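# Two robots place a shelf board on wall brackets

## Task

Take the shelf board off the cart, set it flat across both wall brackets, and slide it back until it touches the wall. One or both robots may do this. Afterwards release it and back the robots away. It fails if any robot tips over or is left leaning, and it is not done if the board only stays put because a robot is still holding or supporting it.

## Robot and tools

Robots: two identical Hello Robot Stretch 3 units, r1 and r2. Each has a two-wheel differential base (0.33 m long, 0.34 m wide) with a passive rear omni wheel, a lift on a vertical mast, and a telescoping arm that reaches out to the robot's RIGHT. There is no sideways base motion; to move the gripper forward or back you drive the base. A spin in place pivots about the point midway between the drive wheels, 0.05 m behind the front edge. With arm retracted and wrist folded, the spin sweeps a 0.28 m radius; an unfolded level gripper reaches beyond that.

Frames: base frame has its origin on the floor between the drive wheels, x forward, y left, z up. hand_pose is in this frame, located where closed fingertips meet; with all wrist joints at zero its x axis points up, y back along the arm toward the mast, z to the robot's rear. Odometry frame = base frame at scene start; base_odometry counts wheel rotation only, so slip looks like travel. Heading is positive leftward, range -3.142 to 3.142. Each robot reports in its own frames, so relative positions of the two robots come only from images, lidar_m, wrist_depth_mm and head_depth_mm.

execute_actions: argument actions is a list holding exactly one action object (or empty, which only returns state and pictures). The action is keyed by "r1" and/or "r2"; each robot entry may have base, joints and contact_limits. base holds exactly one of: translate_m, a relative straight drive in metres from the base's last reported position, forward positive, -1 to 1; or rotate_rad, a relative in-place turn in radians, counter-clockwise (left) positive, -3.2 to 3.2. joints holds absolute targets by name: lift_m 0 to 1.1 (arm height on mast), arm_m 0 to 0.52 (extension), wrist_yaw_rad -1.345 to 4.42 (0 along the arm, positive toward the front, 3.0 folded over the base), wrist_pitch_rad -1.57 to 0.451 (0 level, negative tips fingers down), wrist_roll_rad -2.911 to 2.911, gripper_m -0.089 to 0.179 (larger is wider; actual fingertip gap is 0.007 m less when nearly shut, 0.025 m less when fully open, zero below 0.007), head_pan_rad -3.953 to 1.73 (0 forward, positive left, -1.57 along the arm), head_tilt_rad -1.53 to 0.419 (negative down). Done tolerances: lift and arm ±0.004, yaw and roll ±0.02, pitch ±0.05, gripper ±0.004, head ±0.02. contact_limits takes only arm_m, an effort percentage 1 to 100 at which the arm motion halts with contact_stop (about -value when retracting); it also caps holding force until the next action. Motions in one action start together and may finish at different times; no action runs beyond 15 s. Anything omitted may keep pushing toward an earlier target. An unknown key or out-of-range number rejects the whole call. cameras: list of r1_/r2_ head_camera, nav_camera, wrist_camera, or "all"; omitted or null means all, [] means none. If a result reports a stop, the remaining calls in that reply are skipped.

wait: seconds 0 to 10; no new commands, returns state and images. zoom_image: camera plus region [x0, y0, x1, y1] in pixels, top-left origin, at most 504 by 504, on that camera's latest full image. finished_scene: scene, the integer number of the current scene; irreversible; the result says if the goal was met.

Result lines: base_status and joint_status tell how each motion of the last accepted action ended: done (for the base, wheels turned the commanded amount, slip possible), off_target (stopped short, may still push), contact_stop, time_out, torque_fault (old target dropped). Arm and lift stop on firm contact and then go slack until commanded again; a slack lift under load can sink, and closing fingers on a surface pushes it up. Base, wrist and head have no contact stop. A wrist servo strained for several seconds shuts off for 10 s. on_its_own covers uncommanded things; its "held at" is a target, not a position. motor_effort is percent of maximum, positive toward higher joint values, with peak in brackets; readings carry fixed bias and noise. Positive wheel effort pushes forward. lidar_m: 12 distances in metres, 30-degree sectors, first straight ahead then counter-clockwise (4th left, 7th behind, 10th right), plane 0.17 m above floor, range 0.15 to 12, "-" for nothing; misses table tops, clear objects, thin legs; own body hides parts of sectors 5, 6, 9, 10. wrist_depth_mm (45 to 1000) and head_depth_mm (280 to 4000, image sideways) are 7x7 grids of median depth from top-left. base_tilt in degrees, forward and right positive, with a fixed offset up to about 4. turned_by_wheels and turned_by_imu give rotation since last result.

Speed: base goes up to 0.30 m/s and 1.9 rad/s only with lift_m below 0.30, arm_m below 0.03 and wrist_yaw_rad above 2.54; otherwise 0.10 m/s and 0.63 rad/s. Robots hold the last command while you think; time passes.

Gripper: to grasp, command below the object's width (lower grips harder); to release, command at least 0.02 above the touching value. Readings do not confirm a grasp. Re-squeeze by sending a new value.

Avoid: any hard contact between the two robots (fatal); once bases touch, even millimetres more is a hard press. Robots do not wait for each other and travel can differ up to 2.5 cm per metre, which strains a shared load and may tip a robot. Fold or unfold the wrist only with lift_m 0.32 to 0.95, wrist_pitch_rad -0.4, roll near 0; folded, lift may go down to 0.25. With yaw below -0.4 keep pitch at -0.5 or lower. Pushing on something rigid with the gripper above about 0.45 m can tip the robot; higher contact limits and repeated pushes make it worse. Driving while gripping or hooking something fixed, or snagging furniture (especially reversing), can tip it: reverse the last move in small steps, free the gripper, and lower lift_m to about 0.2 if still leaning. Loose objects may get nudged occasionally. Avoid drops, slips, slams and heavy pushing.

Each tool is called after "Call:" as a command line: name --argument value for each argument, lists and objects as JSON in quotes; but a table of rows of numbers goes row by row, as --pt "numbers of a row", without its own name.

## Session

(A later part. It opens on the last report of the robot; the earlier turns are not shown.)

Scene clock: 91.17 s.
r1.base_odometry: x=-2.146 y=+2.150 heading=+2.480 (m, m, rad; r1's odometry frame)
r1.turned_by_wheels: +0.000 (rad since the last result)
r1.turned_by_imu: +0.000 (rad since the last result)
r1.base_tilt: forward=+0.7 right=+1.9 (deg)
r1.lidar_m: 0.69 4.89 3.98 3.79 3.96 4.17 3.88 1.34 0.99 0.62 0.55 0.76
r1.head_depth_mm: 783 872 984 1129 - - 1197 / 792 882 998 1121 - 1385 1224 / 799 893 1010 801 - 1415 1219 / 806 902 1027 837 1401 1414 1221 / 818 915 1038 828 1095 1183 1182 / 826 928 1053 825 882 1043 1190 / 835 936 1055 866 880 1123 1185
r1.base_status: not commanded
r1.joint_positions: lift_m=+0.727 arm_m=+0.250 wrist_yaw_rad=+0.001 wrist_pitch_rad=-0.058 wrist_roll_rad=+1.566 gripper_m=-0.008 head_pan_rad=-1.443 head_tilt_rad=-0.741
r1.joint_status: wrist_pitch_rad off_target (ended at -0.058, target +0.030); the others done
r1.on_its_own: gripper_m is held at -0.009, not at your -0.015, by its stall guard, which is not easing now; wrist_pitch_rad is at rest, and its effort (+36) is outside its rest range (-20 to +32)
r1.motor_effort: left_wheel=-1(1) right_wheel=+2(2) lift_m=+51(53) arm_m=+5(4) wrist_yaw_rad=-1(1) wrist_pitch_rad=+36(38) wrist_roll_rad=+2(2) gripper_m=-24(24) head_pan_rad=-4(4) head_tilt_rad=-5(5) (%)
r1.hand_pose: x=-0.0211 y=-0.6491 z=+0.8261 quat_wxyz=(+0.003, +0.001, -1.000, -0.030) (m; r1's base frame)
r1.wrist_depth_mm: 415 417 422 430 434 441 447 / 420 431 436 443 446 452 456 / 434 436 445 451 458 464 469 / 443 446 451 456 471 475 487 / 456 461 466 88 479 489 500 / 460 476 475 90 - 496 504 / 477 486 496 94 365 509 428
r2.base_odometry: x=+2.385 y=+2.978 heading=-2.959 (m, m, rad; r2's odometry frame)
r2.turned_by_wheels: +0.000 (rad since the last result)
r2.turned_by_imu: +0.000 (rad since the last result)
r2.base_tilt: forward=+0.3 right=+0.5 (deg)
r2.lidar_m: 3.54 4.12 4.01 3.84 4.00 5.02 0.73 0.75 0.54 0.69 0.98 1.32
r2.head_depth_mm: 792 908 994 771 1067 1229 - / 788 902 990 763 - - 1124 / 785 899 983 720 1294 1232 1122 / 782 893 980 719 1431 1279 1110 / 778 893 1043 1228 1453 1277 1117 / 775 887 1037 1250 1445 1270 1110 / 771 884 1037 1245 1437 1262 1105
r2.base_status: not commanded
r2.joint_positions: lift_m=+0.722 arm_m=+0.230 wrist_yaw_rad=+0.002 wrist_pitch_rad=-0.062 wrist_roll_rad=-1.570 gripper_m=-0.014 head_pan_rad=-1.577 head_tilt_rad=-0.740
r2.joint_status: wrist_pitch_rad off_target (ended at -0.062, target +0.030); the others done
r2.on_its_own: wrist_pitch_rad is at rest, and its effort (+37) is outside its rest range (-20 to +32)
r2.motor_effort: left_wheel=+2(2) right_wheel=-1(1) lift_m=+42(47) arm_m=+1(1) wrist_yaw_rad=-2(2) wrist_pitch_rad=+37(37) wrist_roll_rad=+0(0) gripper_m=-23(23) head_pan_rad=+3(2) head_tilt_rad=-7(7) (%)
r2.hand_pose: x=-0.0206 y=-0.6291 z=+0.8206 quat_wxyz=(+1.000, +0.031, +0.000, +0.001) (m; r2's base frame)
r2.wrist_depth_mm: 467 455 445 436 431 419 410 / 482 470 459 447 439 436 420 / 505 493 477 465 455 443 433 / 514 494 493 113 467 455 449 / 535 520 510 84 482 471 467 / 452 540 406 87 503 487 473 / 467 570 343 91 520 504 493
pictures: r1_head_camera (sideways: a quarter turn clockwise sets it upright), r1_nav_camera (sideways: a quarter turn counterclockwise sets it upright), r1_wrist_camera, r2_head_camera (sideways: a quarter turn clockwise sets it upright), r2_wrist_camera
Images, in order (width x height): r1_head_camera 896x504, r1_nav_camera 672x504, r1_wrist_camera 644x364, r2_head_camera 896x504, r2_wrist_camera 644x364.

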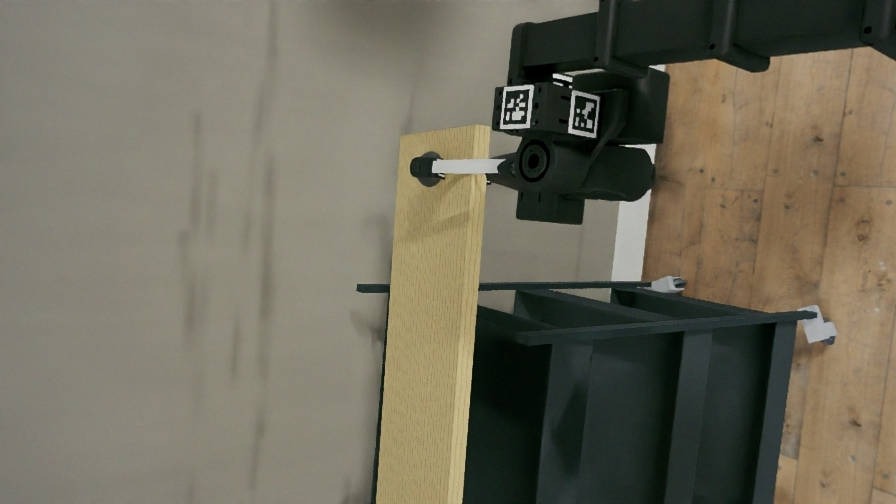

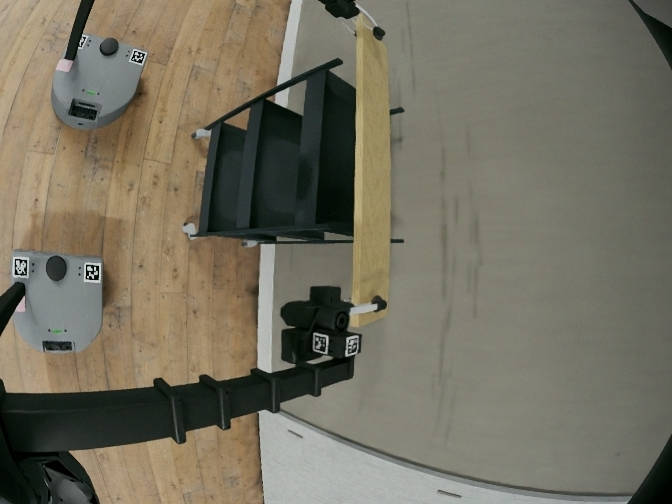

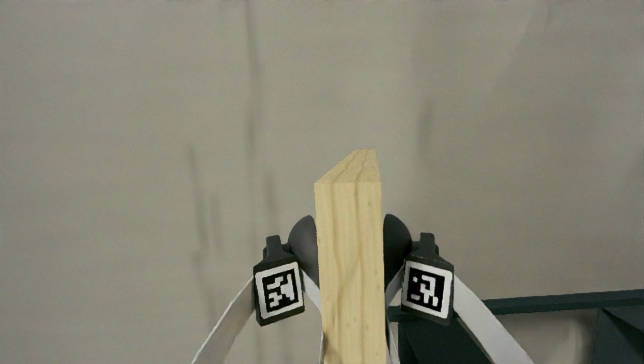

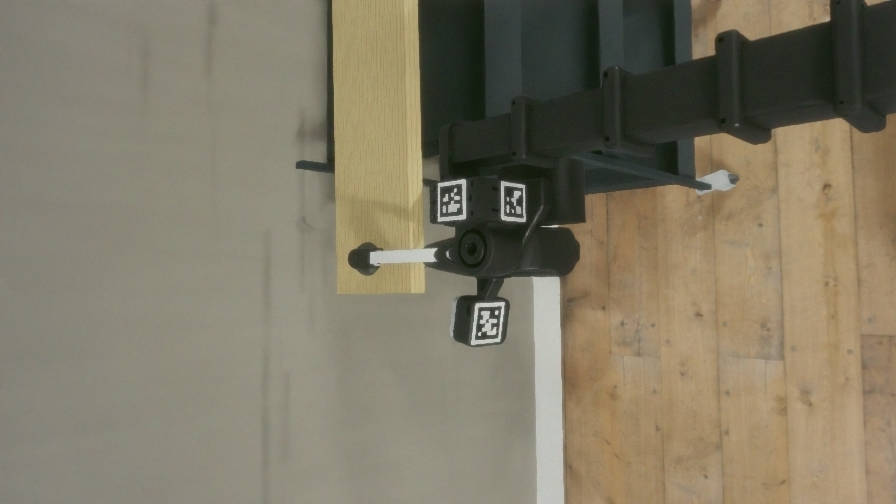

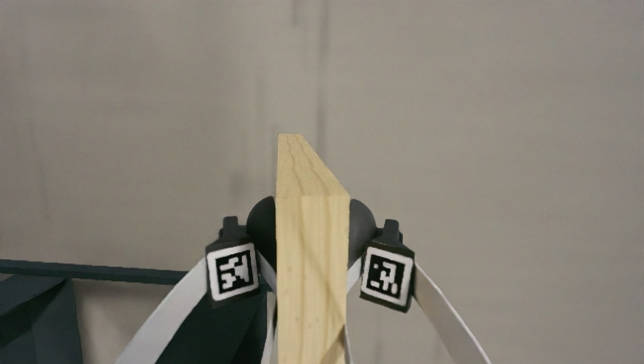

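Call:
execute_actions --actions '[{"r1": {"joints": {"wrist_pitch_rad": -0.03}}, "r2": {"joints": {"wrist_pitch_rad": -0.03}}}]' --cameras '["r1_head_camera", "r1_wrist_camera", "r2_head_camera", "r2_wrist_camera"]'

Scene clock: 92.53 s.
r1.base_odometry: x=-2.146 y=+2.150 heading=+2.480 (m, m, rad; r1's odometry frame)
r1.turned_by_wheels: +0.000 (rad since the last result)
r1.turned_by_imu: +0.000 (rad since the last result)
r1.base_tilt: forward=+0.8 right=+1.7 (deg)
r1.lidar_m: 0.69 4.92 3.96 3.81 3.94 4.18 3.88 1.33 0.99 0.62 0.55 0.76
r1.head_depth_mm: 782 873 984 1125 - - 1197 / 790 882 998 1122 - 1384 1220 / 799 895 1011 847 - 1418 1220 / 808 903 1024 836 1411 1414 1214 / 818 915 1041 827 1097 1179 1184 / 826 931 1053 871 883 1041 1189 / 836 940 1055 860 880 1121 1186
r1.base_status: not commanded
r1.joint_positions: lift_m=+0.727 arm_m=+0.250 wrist_yaw_rad=+0.001 wrist_pitch_rad=-0.116 wrist_roll_rad=+1.566 gripper_m=-0.008 head_pan_rad=-1.443 head_tilt_rad=-0.741
r1.joint_status: wrist_pitch_rad off_target (ended at -0.116, target -0.030)
r1.on_its_own: gripper_m is held at -0.009, not at your -0.015, by its stall guard, which is not easing now; wrist_pitch_rad is at rest, and its effort (+35) is outside its rest range (-20 to +32)
r1.motor_effort: left_wheel=-1(1) right_wheel=+2(2) lift_m=+51(51) arm_m=+4(4) wrist_yaw_rad=-1(1) wrist_pitch_rad=+35(38) wrist_roll_rad=+2(1) gripper_m=-24(24) head_pan_rad=-3(4) head_tilt_rad=-5(5) (%)
r1.hand_pose: x=-0.0211 y=-0.6464 z=+0.8114 quat_wxyz=(+0.003, +0.001, -0.998, -0.059) (m; r1's base frame)
r1.wrist_depth_mm: 404 410 420 434 447 461 475 / 405 418 432 443 458 470 491 / 416 430 442 456 466 483 500 / 425 436 450 455 478 500 513 / 435 447 462 88 495 508 532 / 445 459 473 90 - 520 525 / 458 471 492 94 357 540 445
r2.base_odometry: x=+2.385 y=+2.978 heading=-2.959 (m, m, rad; r2's odometry frame)
r2.turned_by_wheels: +0.000 (rad since the last result)
r2.turned_by_imu: +0.000 (rad since the last result)
r2.base_tilt: forward=+0.1 right=+0.5 (deg)
r2.lidar_m: 3.52 4.12 4.01 3.83 3.99 5.01 0.73 0.75 0.55 0.69 0.97 1.33
r2.head_depth_mm: 792 909 994 771 1068 1234 - / 786 905 989 766 - - 1123 / 784 900 985 708 1297 1231 1121 / 781 895 1003 708 1433 1279 1116 / 779 893 1046 1227 1452 1270 1116 / 775 887 1038 1252 1445 1269 1112 / 772 883 1029 1242 1445 1265 1110
r2.base_status: not commanded
r2.joint_positions: lift_m=+0.722 arm_m=+0.230 wrist_yaw_rad=+0.002 wrist_pitch_rad=-0.119 wrist_roll_rad=-1.570 gripper_m=-0.014 head_pan_rad=-1.577 head_tilt_rad=-0.740
r2.joint_status: wrist_pitch_rad off_target (ended at -0.119, target -0.030)
r2.on_its_own: wrist_pitch_rad is at rest, and its effort (+35) is outside its rest range (-20 to +32)
r2.motor_effort: left_wheel=+2(2) right_wheel=-1(1) lift_m=+42(42) arm_m=+1(1) wrist_yaw_rad=-2(2) wrist_pitch_rad=+35(37) wrist_roll_rad=+0(0) gripper_m=-23(23) head_pan_rad=+2(2) head_tilt_rad=-6(7) (%)
r2.hand_pose: x=-0.0206 y=-0.6264 z=+0.8063 quat_wxyz=(+0.998, +0.060, +0.000, +0.001) (m; r2's base frame)
r2.wrist_depth_mm: 494 482 458 443 431 414 400 / 510 488 471 456 438 427 409 / 533 506 492 471 452 435 422 / 550 523 504 112 466 449 435 / 569 551 521 83 479 464 449 / 455 561 404 87 487 475 466 / 486 575 328 90 510 490 471
pictures: r1_head_camera (sideways: a quarter turn clockwise sets it upright), r1_wrist_camera, r2_head_camera (sideways: a quarter turn clockwise sets it upright), r2_wrist_camera
Images, in order (width x height): r1_head_camera 896x504, r1_wrist_camera 644x364, r2_head_camera 896x504, r2_wrist_camera 644x364.

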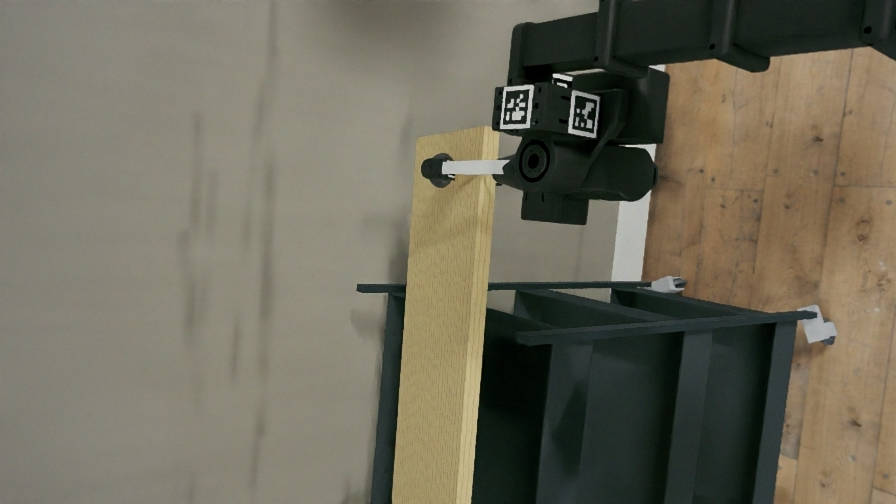

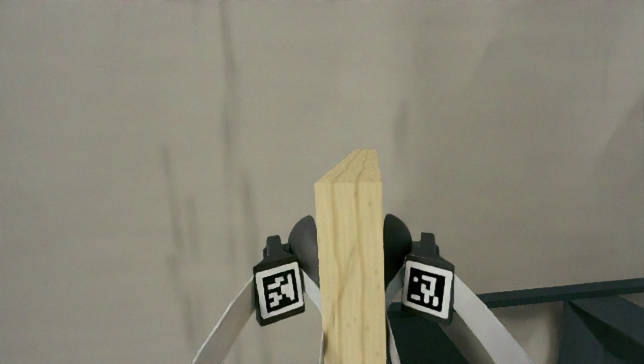

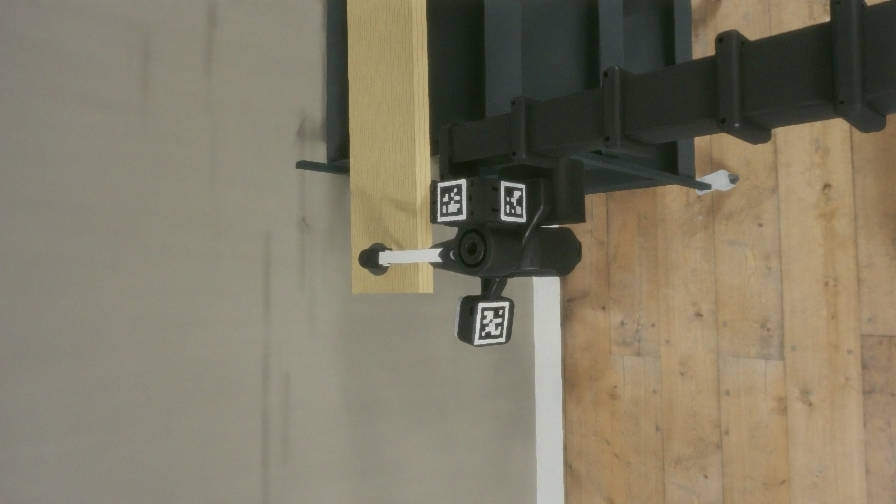

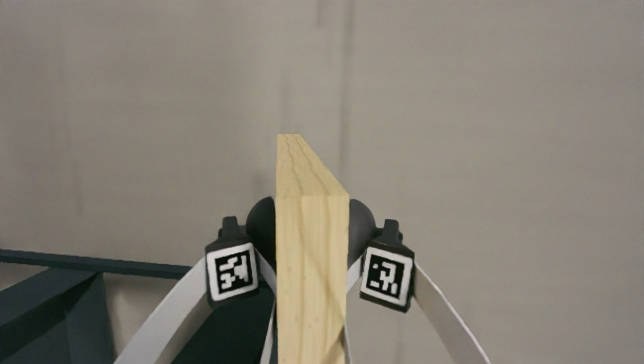

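Call:
execute_actions --actions '[{"r1": {"joints": {"lift_m": 0.895, "wrist_pitch_rad": 0.19}}, "r2": {"joints": {"lift_m": 0.89, "wrist_pitch_rad": 0.19}}}]' --cameras '["r1_head_camera", "r1_wrist_camera", "r2_head_camera", "r2_wrist_camera", "r1_nav_camera"]'

Scene clock: 95.37 s.
r1.base_odometry: x=-2.146 y=+2.150 heading=+2.480 (m, m, rad; r1's odometry frame)
r1.turned_by_wheels: +0.000 (rad since the last result)
r1.turned_by_imu: +0.000 (rad since the last result)
r1.base_tilt: forward=+0.7 right=+1.8 (deg)
r1.lidar_m: 0.69 4.91 3.97 3.80 3.96 4.17 3.87 1.34 0.99 0.62 0.55 0.76
r1.head_depth_mm: 782 872 939 - 1325 1425 1225 / 790 869 645 - 1347 1420 1223 / 799 866 642 1210 1372 1423 1215 / 807 874 1024 1184 1396 1417 1219 / 818 884 1041 1010 1101 1182 1183 / 826 896 1052 1001 883 1042 1188 / 836 903 1052 999 880 1122 1185
r1.base_status: not commanded
r1.joint_positions: lift_m=+0.895 arm_m=+0.250 wrist_yaw_rad=+0.001 wrist_pitch_rad=+0.100 wrist_roll_rad=+1.566 gripper_m=-0.008 head_pan_rad=-1.443 head_tilt_rad=-0.741
r1.joint_status: wrist_pitch_rad off_target (ended at +0.100, target +0.190); the others done
r1.on_its_own: gripper_m is held at -0.009, not at your -0.015, by its stall guard, which is not easing now; wrist_pitch_rad is at rest, and its effort (+37) is outside its rest range (-20 to +32)
r1.motor_effort: left_wheel=-1(1) right_wheel=+2(2) lift_m=+51(55) arm_m=+5(4) wrist_yaw_rad=+0(1) wrist_pitch_rad=+37(45) wrist_roll_rad=+2(2) gripper_m=-25(26) head_pan_rad=-3(3) head_tilt_rad=-4(5) (%)
r1.hand_pose: x=-0.0212 y=-0.6521 z=+1.0346 quat_wxyz=(+0.003, +0.000, -0.999, +0.049) (m; r1's base frame)
r1.wrist_depth_mm: 468 459 440 427 416 403 391 / 477 466 449 440 424 415 398 / 497 477 464 453 438 423 407 / 510 490 476 460 445 434 422 / 526 506 485 88 456 447 433 / 546 517 503 90 - 455 445 / 548 539 518 93 480 468 374
r2.base_odometry: x=+2.385 y=+2.978 heading=-2.959 (m, m, rad; r2's odometry frame)
r2.turned_by_wheels: +0.000 (rad since the last result)
r2.turned_by_imu: +0.001 (rad since the last result)
r2.base_tilt: forward=+0.1 right=+0.5 (deg)
r2.lidar_m: 3.54 4.15 3.98 3.83 3.98 4.98 0.73 0.75 0.54 0.69 0.97 1.32
r2.head_depth_mm: 789 649 1016 - - 1238 1108 / 788 647 - 786 1042 1228 1123 / 784 684 - 1190 1312 1227 1121 / 781 642 - 1306 1455 1275 1117 / 777 875 994 1261 1455 1278 1114 / 775 888 1038 1253 1446 1273 1110 / 771 885 1032 1246 1447 1268 1110
r2.base_status: not commanded
r2.joint_positions: lift_m=+0.890 arm_m=+0.230 wrist_yaw_rad=+0.002 wrist_pitch_rad=+0.091 wrist_roll_rad=-1.571 gripper_m=-0.014 head_pan_rad=-1.577 head_tilt_rad=-0.740
r2.joint_status: wrist_pitch_rad off_target (ended at +0.091, target +0.190); the others done
r2.on_its_own: wrist_pitch_rad is at rest, and its effort (+40) is outside its rest range (-20 to +32)
r2.motor_effort: left_wheel=+3(2) right_wheel=-1(1) lift_m=+43(42) arm_m=+0(1) wrist_yaw_rad=-1(2) wrist_pitch_rad=+40(44) wrist_roll_rad=+0(0) gripper_m=-23(24) head_pan_rad=+2(2) head_tilt_rad=-6(7) (%)
r2.hand_pose: x=-0.0206 y=-0.6322 z=+1.0279 quat_wxyz=(+0.999, -0.045, +0.000, +0.001) (m; r2's base frame)
r2.wrist_depth_mm: 412 420 424 433 438 447 462 / 416 430 440 446 460 462 476 / 441 446 450 458 465 482 496 / 452 455 471 112 492 499 506 / 465 473 478 84 503 510 527 / 433 493 499 87 530 533 547 / 410 509 512 90 536 553 562
pictures: r1_head_camera (sideways: a quarter turn clockwise sets it upright), r1_nav_camera (sideways: a quarter turn counterclockwise sets it upright), r1_wrist_camera, r2_head_camera (sideways: a quarter turn clockwise sets it upright), r2_wrist_camera
Images, in order (width x height): r1_head_camera 896x504, r1_nav_camera 672x504, r1_wrist_camera 644x364, r2_head_camera 896x504, r2_wrist_camera 644x364.

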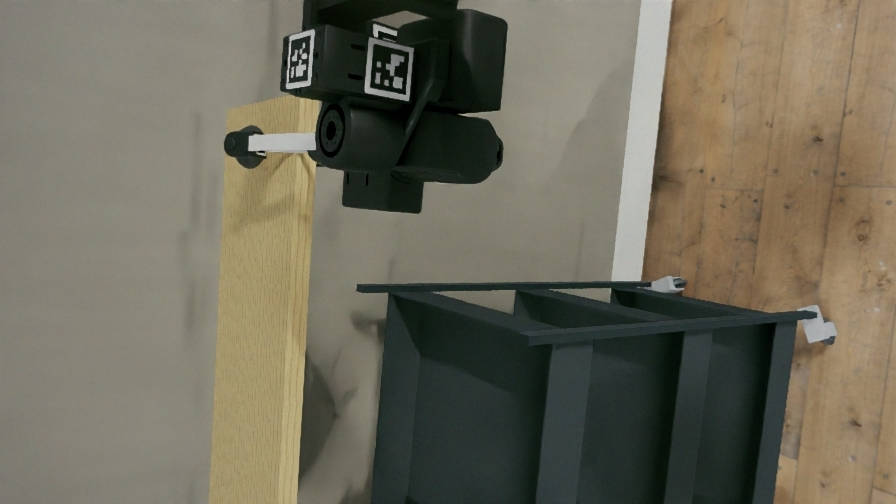

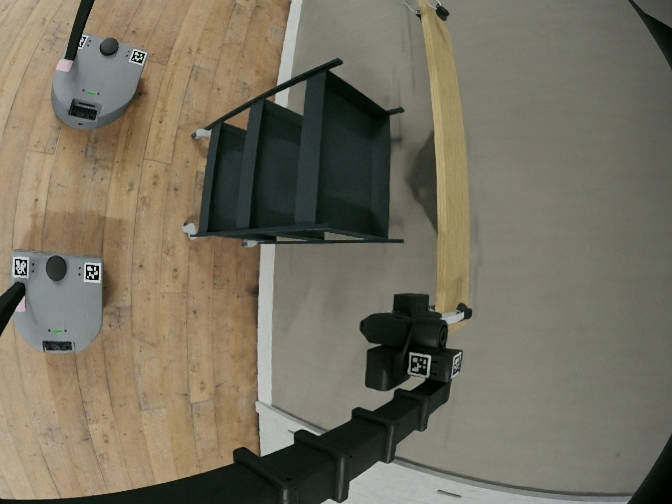

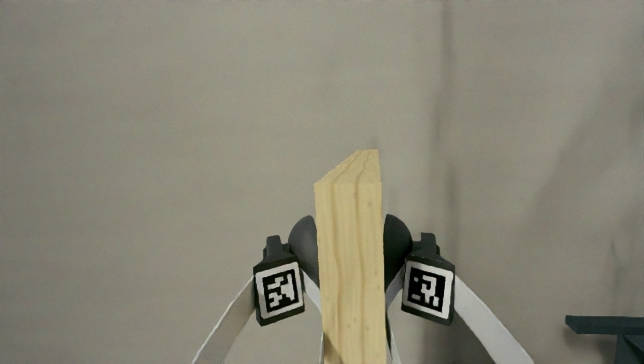

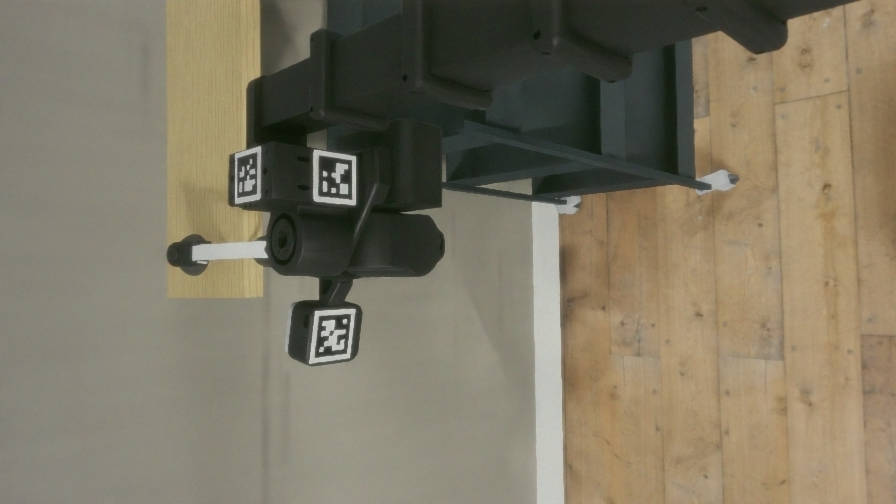

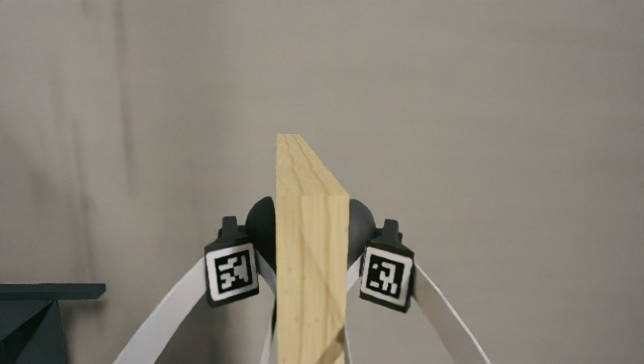

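Call:
execute_actions --actions '[]'

Scene clock: 95.83 s.
r1.base_odometry: x=-2.146 y=+2.150 heading=+2.480 (m, m, rad; r1's odometry frame)
r1.turned_by_wheels: +0.000 (rad since the last result)
r1.turned_by_imu: +0.000 (rad since the last result)
r1.base_tilt: forward=+0.8 right=+1.6 (deg)
r1.lidar_m: 0.69 4.91 3.97 3.81 3.96 4.20 3.88 1.34 0.99 0.62 0.55 0.76
r1.head_depth_mm: 784 870 940 - 1327 1424 1220 / 791 870 645 - 1346 1420 1217 / 800 868 644 1211 1373 1416 1217 / 810 873 1026 1184 1401 1417 1213 / 817 887 1037 1013 1095 1180 1182 / 827 893 1054 999 882 1045 1186 / 835 903 1055 997 880 1122 1191
r1.base_status: not commanded
r1.joint_positions: lift_m=+0.895 arm_m=+0.250 wrist_yaw_rad=+0.001 wrist_pitch_rad=+0.100 wrist_roll_rad=+1.566 gripper_m=-0.008 head_pan_rad=-1.443 head_tilt_rad=-0.741
r1.joint_status: wrist_pitch_rad off_target (ended at +0.100, target +0.190); the others done
r1.on_its_own: gripper_m is held at -0.009, not at your -0.015, by its stall guard, which is not easing now; wrist_pitch_rad is at rest, and its effort (+37) is outside its rest range (-20 to +32)
r1.motor_effort: left_wheel=-1(1) right_wheel=+2(2) lift_m=+51(55) arm_m=+4(4) wrist_yaw_rad=+0(1) wrist_pitch_rad=+37(45) wrist_roll_rad=+2(2) gripper_m=-25(26) head_pan_rad=-3(3) head_tilt_rad=-5(5) (%)
r1.hand_pose: x=-0.0212 y=-0.6521 z=+1.0346 quat_wxyz=(+0.003, +0.000, -0.999, +0.049) (m; r1's base frame)
r1.wrist_depth_mm: 468 454 441 433 417 405 396 / 479 468 451 437 421 413 402 / 494 478 467 449 435 424 416 / 508 497 478 457 442 434 417 / 524 505 493 88 453 444 428 / 537 522 506 90 - 456 441 / 555 538 517 93 481 459 377
r2.base_odometry: x=+2.385 y=+2.978 heading=-2.959 (m, m, rad; r2's odometry frame)
r2.turned_by_wheels: +0.000 (rad since the last result)
r2.turned_by_imu: +0.000 (rad since the last result)
r2.base_tilt: forward=+0.2 right=+0.5 (deg)
r2.lidar_m: 3.54 4.15 4.00 3.83 3.96 4.99 0.73 0.75 0.55 0.69 0.97 1.32
r2.head_depth_mm: 792 651 1015 - - 1240 1107 / 788 648 - 783 1041 1230 1124 / 783 684 - 1189 1320 1234 1122 / 781 643 - 1309 1456 1280 1116 / 780 875 1001 1257 1452 1271 1113 / 773 889 1037 1253 1443 1272 1110 / 773 882 1029 1242 1440 1260 1110
r2.base_status: not commanded
r2.joint_positions: lift_m=+0.890 arm_m=+0.230 wrist_yaw_rad=+0.002 wrist_pitch_rad=+0.091 wrist_roll_rad=-1.571 gripper_m=-0.014 head_pan_rad=-1.577 head_tilt_rad=-0.740
r2.joint_status: wrist_pitch_rad off_target (ended at +0.091, target +0.190); the others done
r2.on_its_own: wrist_pitch_rad is at rest, and its effort (+40) is outside its rest range (-20 to +32)
r2.motor_effort: left_wheel=+3(2) right_wheel=-1(1) lift_m=+43(42) arm_m=+1(1) wrist_yaw_rad=-2(2) wrist_pitch_rad=+40(44) wrist_roll_rad=+0(0) gripper_m=-23(24) head_pan_rad=+3(2) head_tilt_rad=-6(7) (%)
r2.hand_pose: x=-0.0206 y=-0.6322 z=+1.0279 quat_wxyz=(+0.999, -0.045, +0.000, +0.001) (m; r2's base frame)
r2.wrist_depth_mm: 409 421 428 435 447 447 457 / 420 428 444 444 454 464 478 / 443 445 455 458 472 477 495 / 451 459 470 112 487 494 504 / 464 471 477 84 507 517 525 / 432 487 509 87 526 530 545 / 402 504 513 90 538 546 569
pictures: r1_head_camera (sideways: a quarter turn clockwise sets it upright), r1_nav_camera (sideways: a quarter turn counterclockwise sets it upright), r1_wrist_camera, r2_head_camera (sideways: a quarter turn clockwise sets it upright), r2_nav_camera (sideways: a quarter turn counterclockwise sets it upright), r2_wrist_camera
Images, in order (width x height): r1_head_camera 896x504, r1_nav_camera 672x504, r1_wrist_camera 644x364, r2_head_camera 896x504, r2_nav_camera 672x504, r2_wrist_camera 644x364.

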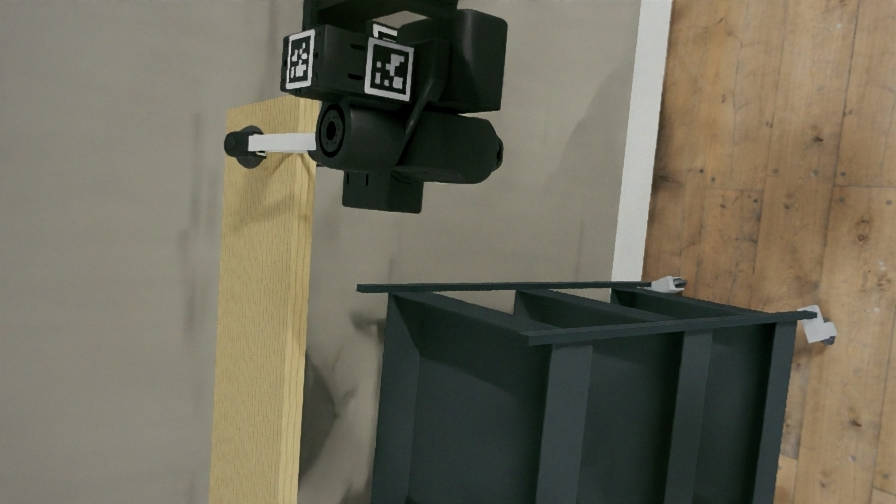

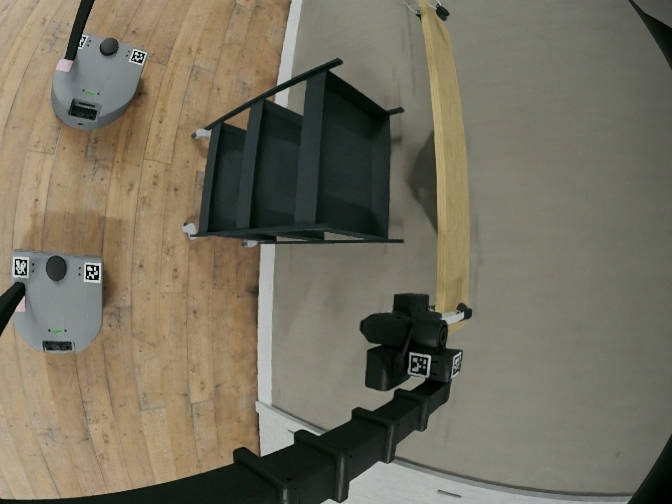

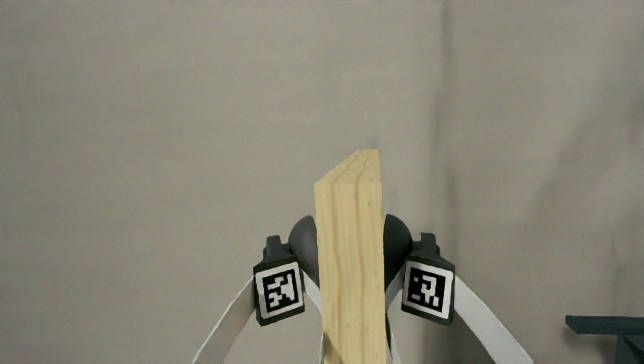

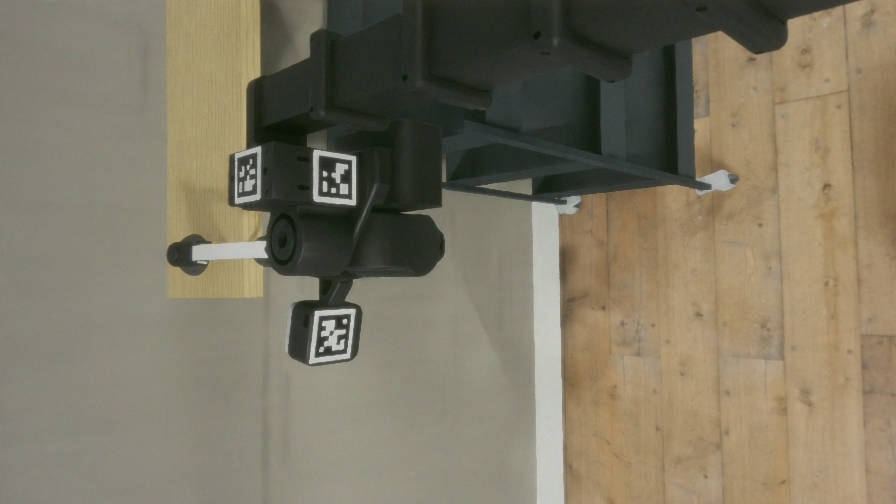

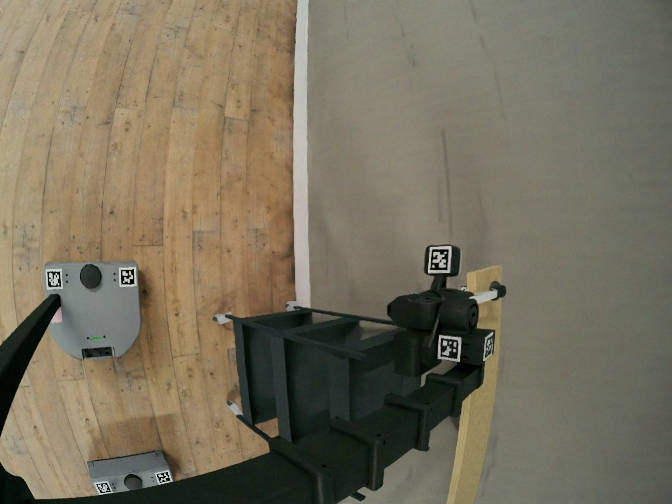

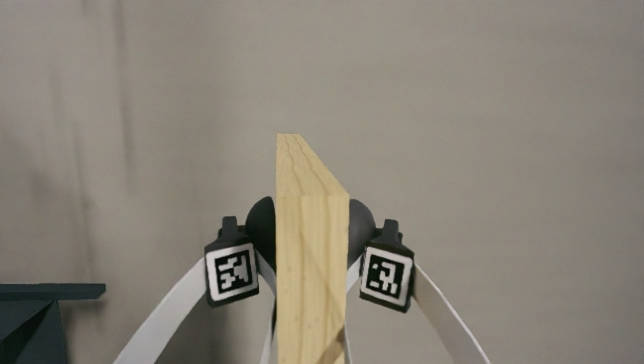

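Call:
execute_actions --actions '[{"r1": {"joints": {"arm_m": 0.14, "head_pan_rad": -1.2}, "base": {"translate_m": 0.4}}, "r2": {"joints": {"arm_m": 0.12}, "base": {"translate_m": 0.4}}}]'

Scene clock: 101.07 s.
r1.base_odometry: x=-2.462 y=+2.396 heading=+2.480 (m, m, rad; r1's odometry frame)
r1.turned_by_wheels: +0.000 (rad since the last result)
r1.turned_by_imu: +0.000 (rad since the last result)
r1.base_tilt: forward=+0.7 right=+1.7 (deg)
r1.lidar_m: 0.69 4.50 3.99 3.82 3.95 4.59 3.86 1.36 0.56 0.54 0.56 1.34
r1.head_depth_mm: 773 853 565 969 - 960 1094 / 800 883 561 986 821 998 1152 / 824 918 557 1000 866 1023 1165 / 853 947 583 1245 1377 1215 1190 / 884 975 612 1312 1549 1409 1209 / 920 1004 643 1383 1582 1402 1210 / 951 1038 640 1460 1631 1402 1208
r1.base_status: done
r1.joint_positions: lift_m=+0.895 arm_m=+0.140 wrist_yaw_rad=+0.002 wrist_pitch_rad=+0.100 wrist_roll_rad=+1.566 gripper_m=-0.008 head_pan_rad=-1.207 head_tilt_rad=-0.741
r1.joint_status: all done
r1.on_its_own: gripper_m is held at -0.009, not at your -0.015, by its stall guard, which is not easing now; wrist_pitch_rad is at rest, and its effort (+37) is outside its rest range (-20 to +32)
r1.motor_effort: left_wheel=-1(1) right_wheel=+0(9) lift_m=+51(52) arm_m=-5(4) wrist_yaw_rad=-2(2) wrist_pitch_rad=+37(37) wrist_roll_rad=+2(2) gripper_m=-25(25) head_pan_rad=+4(22) head_tilt_rad=-5(5) (%)
r1.hand_pose: x=-0.0208 y=-0.5427 z=+1.0346 quat_wxyz=(+0.003, +0.001, -0.999, +0.049) (m; r1's base frame)
r1.wrist_depth_mm: 568 564 548 528 511 495 407 / 590 575 562 546 518 512 417 / 607 582 572 550 537 521 429 / 625 603 589 561 546 531 439 / 651 626 604 88 555 550 450 / 668 642 637 90 - 551 460 / 680 663 644 93 600 574 556
r2.base_odometry: x=+1.992 y=+2.905 heading=-2.959 (m, m, rad; r2's odometry frame)
r2.turned_by_wheels: +0.000 (rad since the last result)
r2.turned_by_imu: +0.001 (rad since the last result)
r2.base_tilt: forward=+0.2 right=+0.4 (deg)
r2.lidar_m: 3.50 3.72 3.99 3.84 3.99 5.40 0.73 0.77 0.82 0.94 0.97 1.32
r2.head_depth_mm: 789 852 513 - - 1300 1109 / 784 847 510 - 1436 1287 1121 / 782 842 508 - 1430 1279 1124 / 779 856 518 - 1453 1274 1119 / 774 884 1038 1331 1451 1273 1117 / 770 883 1032 1265 1448 1268 1111 / 768 881 1028 1235 1437 1266 1112
r2.base_status: done
r2.joint_positions: lift_m=+0.890 arm_m=+0.120 wrist_yaw_rad=+0.001 wrist_pitch_rad=+0.091 wrist_roll_rad=-1.571 gripper_m=-0.014 head_pan_rad=-1.577 head_tilt_rad=-0.740
r2.joint_status: all done
r2.on_its_own: wrist_pitch_rad is at rest, and its effort (+40) is outside its rest range (-20 to +32)
r2.motor_effort: left_wheel=+1(7) right_wheel=+0(4) lift_m=+43(43) arm_m=-2(0) wrist_yaw_rad=-1(2) wrist_pitch_rad=+40(39) wrist_roll_rad=+0(0) gripper_m=-23(23) head_pan_rad=+3(2) head_tilt_rad=-6(7) (%)
r2.hand_pose: x=-0.0209 y=-0.5226 z=+1.0279 quat_wxyz=(+0.999, -0.045, +0.000, +0.001) (m; r2's base frame)
r2.wrist_depth_mm: 512 516 529 530 545 553 569 / 522 524 534 551 561 570 589 / 540 546 562 572 588 591 599 / 557 566 581 112 600 613 631 / 576 587 584 83 621 636 646 / 591 593 637 87 641 666 695 / 623 616 646 90 660 686 698
pictures: r1_head_camera (sideways: a quarter turn clockwise sets it upright), r1_nav_camera (sideways: a quarter turn counterclockwise sets it upright), r1_wrist_camera, r2_head_camera (sideways: a quarter turn clockwise sets it upright), r2_nav_camera (sideways: a quarter turn counterclockwise sets it upright), r2_wrist_camera
Images, in order (width x height): r1_head_camera 896x504, r1_nav_camera 672x504, r1_wrist_camera 644x364, r2_head_camera 896x504, r2_nav_camera 672x504, r2_wrist_camera 644x364.

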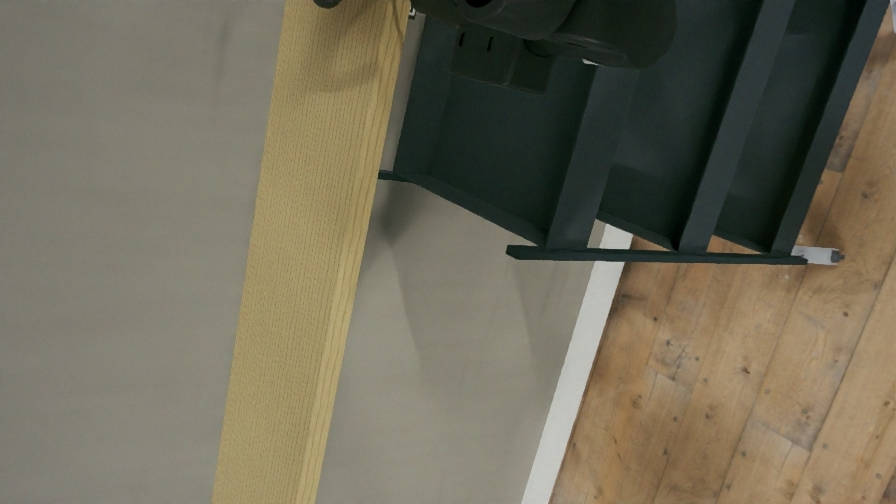

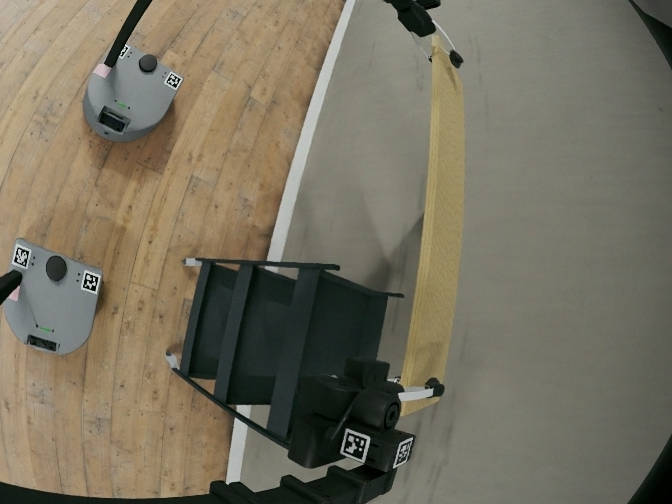

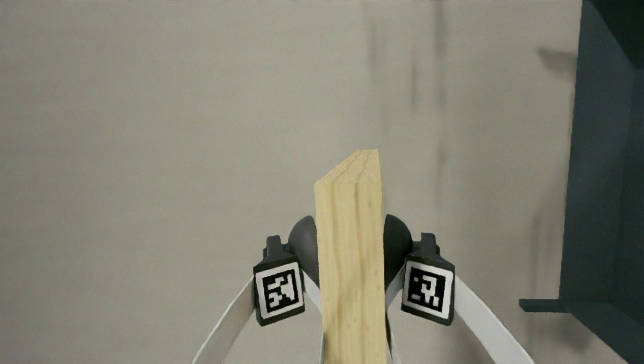

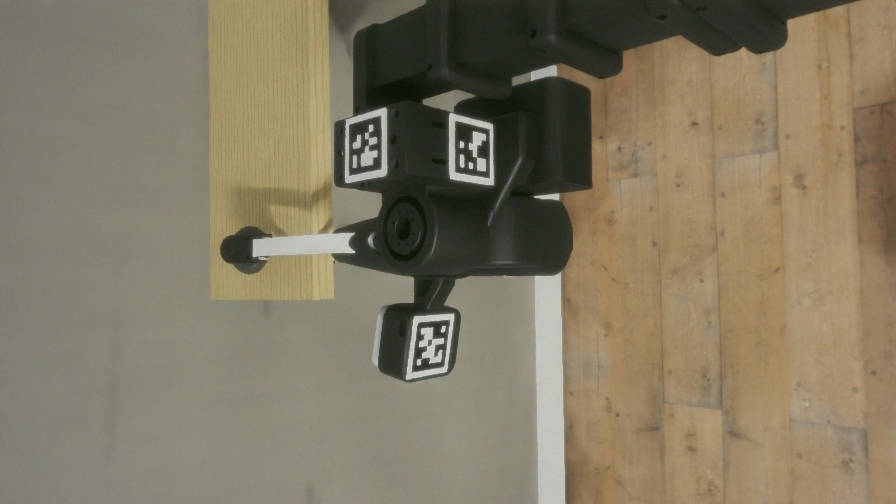

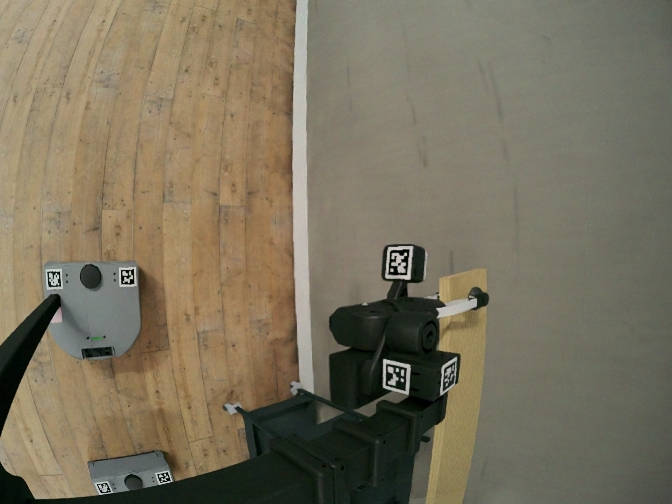

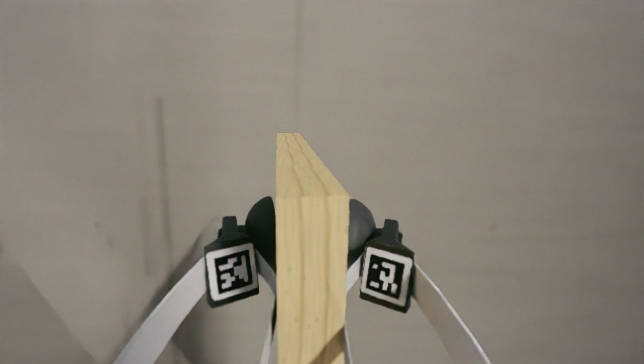

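Call:
execute_actions --actions '[{"r1": {"base": {"translate_m": 0.8}}, "r2": {"joints": {"head_pan_rad": -0.7, "head_tilt_rad": -0.25}, "base": {"translate_m": 0.8}}}]'

Scene clock: 110.37 s.
r1.base_odometry: x=-3.093 y=+2.887 heading=+2.480 (m, m, rad; r1's odometry frame)
r1.turned_by_wheels: +0.000 (rad since the last result)
r1.turned_by_imu: +0.000 (rad since the last result)
r1.base_tilt: forward=+0.9 right=+1.7 (deg)
r1.lidar_m: 0.69 3.68 3.99 3.82 3.95 5.39 3.85 0.80 0.87 0.94 0.97 1.33
r1.head_depth_mm: 766 846 565 1044 - 1388 1223 / 790 876 562 1118 1311 1416 1221 / 817 908 560 1171 1373 1420 1215 / 844 936 584 1230 1453 1411 1214 / 875 965 612 1294 1544 1405 1213 / 909 997 642 1368 1586 1409 1205 / 942 1029 640 1453 1630 1403 1210
r1.base_status: done
r1.joint_positions: lift_m=+0.895 arm_m=+0.140 wrist_yaw_rad=+0.006 wrist_pitch_rad=+0.100 wrist_roll_rad=+1.566 gripper_m=-0.008 head_pan_rad=-1.207 head_tilt_rad=-0.741
r1.joint_status: not commanded
r1.on_its_own: gripper_m is held at -0.009, not at your -0.015, by its stall guard, which is not easing now; wrist_pitch_rad is at rest, and its effort (+37) is outside its rest range (-20 to +32)
r1.motor_effort: left_wheel=+0(2) right_wheel=-3(7) lift_m=+52(51) arm_m=-5(5) wrist_yaw_rad=-5(5) wrist_pitch_rad=+37(37) wrist_roll_rad=+2(2) gripper_m=-24(25) head_pan_rad=+3(3) head_tilt_rad=-4(4) (%)
r1.hand_pose: x=-0.0197 y=-0.5427 z=+1.0346 quat_wxyz=(+0.002, +0.003, -0.999, +0.049) (m; r1's base frame)
r1.wrist_depth_mm: 576 549 536 520 506 490 475 / 582 558 552 538 523 505 489 / 597 590 567 551 531 516 501 / 619 602 579 549 536 524 510 / 639 615 592 88 546 543 520 / 658 641 614 90 - 558 537 / 680 656 627 93 593 565 554
r2.base_odometry: x=+1.205 y=+2.760 heading=-2.959 (m, m, rad; r2's odometry frame)
r2.turned_by_wheels: +0.000 (rad since the last result)
r2.turned_by_imu: +0.001 (rad since the last result)
r2.base_tilt: forward=+0.1 right=+0.4 (deg)
r2.lidar_m: 2.78 2.88 3.94 3.86 3.98 5.45 0.73 1.34 0.97 0.93 0.96 1.30
r2.head_depth_mm: 860 899 938 981 1031 1083 1137 / 936 981 1027 1082 1137 1201 1270 / 1031 1081 1141 1199 1275 1358 1384 / 1137 1200 1280 1360 1449 1550 1452 / 1278 1361 1451 1559 1679 1738 1456 / 1453 1558 1683 1823 1999 1841 1444 / 1682 1821 2007 2194 2306 1839 1444
r2.base_status: done
r2.joint_positions: lift_m=+0.890 arm_m=+0.120 wrist_yaw_rad=-0.003 wrist_pitch_rad=+0.091 wrist_roll_rad=-1.571 gripper_m=-0.014 head_pan_rad=-0.707 head_tilt_rad=-0.260
r2.joint_status: all done
r2.on_its_own: wrist_pitch_rad is at rest, and its effort (+40) is outside its rest range (-20 to +32)
r2.motor_effort: left_wheel=+0(6) right_wheel=+2(5) lift_m=+43(42) arm_m=-1(2) wrist_yaw_rad=+2(2) wrist_pitch_rad=+40(39) wrist_roll_rad=+0(0) gripper_m=-23(23) head_pan_rad=+2(34) head_tilt_rad=+7(43) (%)
r2.hand_pose: x=-0.0219 y=-0.5226 z=+1.0279 quat_wxyz=(+0.999, -0.045, +0.000, -0.001) (m; r2's base frame)
r2.wrist_depth_mm: 498 510 515 534 532 549 559 / 516 516 541 538 546 565 575 / 531 528 547 562 577 587 590 / 549 553 566 111 599 604 610 / 574 574 587 83 603 631 649 / 590 583 609 86 648 651 662 / 604 611 632 90 669 682 696
pictures: r1_head_camera (sideways: a quarter turn clockwise sets it upright), r1_nav_camera (sideways: a quarter turn counterclockwise sets it upright), r1_wrist_camera, r2_head_camera (sideways: a quarter turn clockwise sets it upright), r2_nav_camera (sideways: a quarter turn counterclockwise sets it upright), r2_wrist_camera
Images, in order (width x height): r1_head_camera 896x504, r1_nav_camera 672x504, r1_wrist_camera 644x364, r2_head_camera 896x504, r2_nav_camera 672x504, r2_wrist_camera 644x364.

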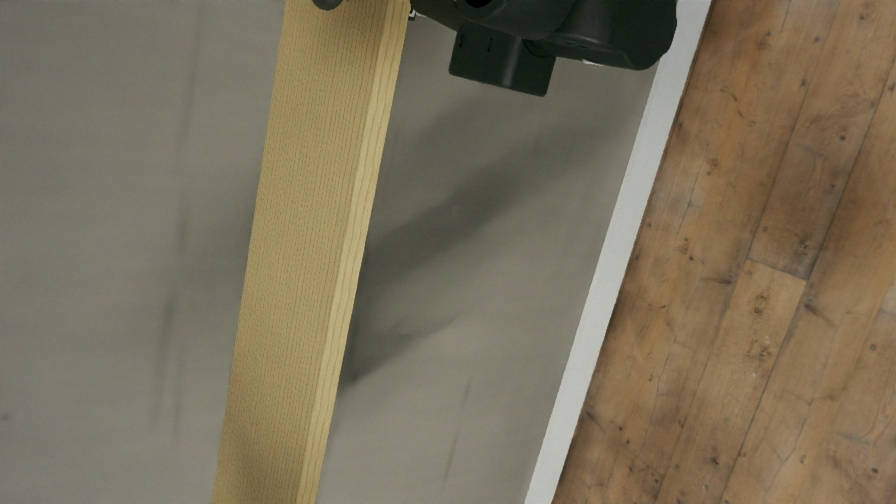

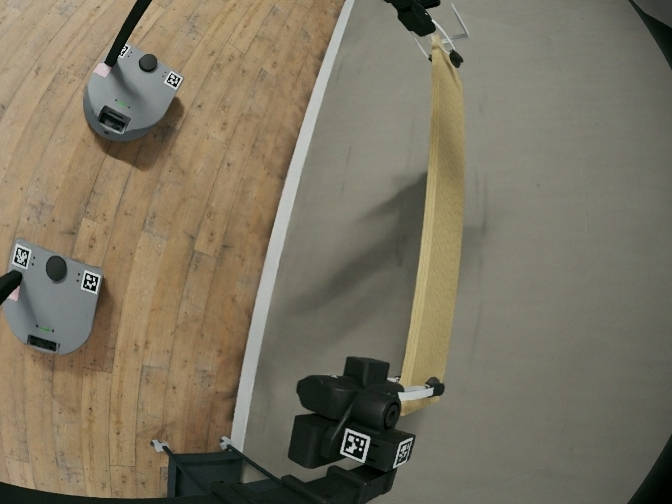

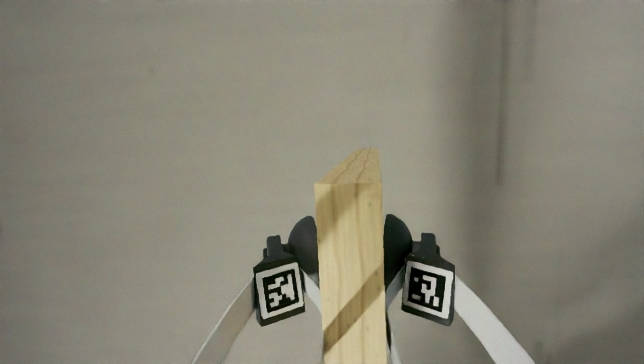

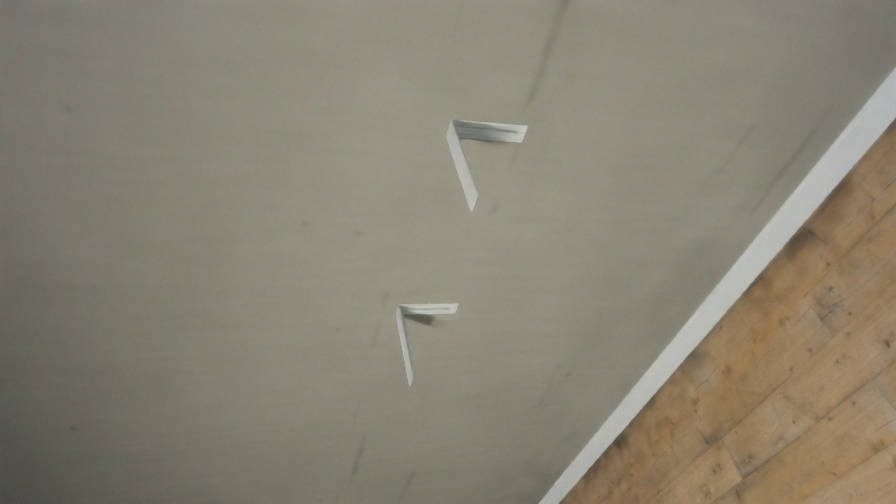

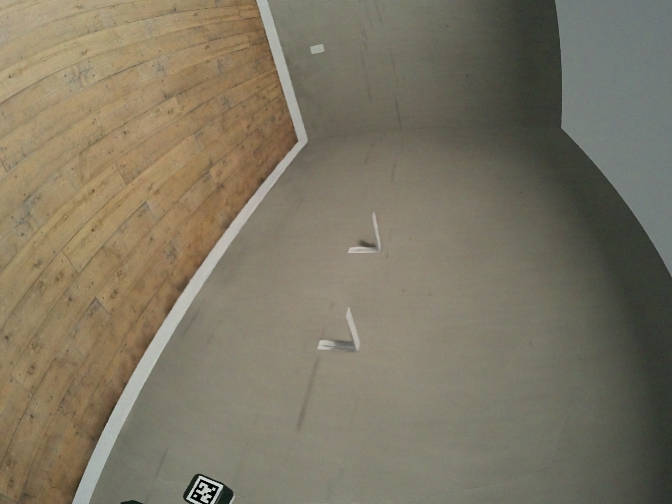

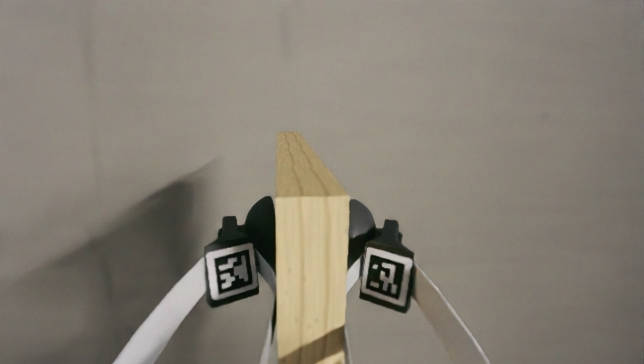

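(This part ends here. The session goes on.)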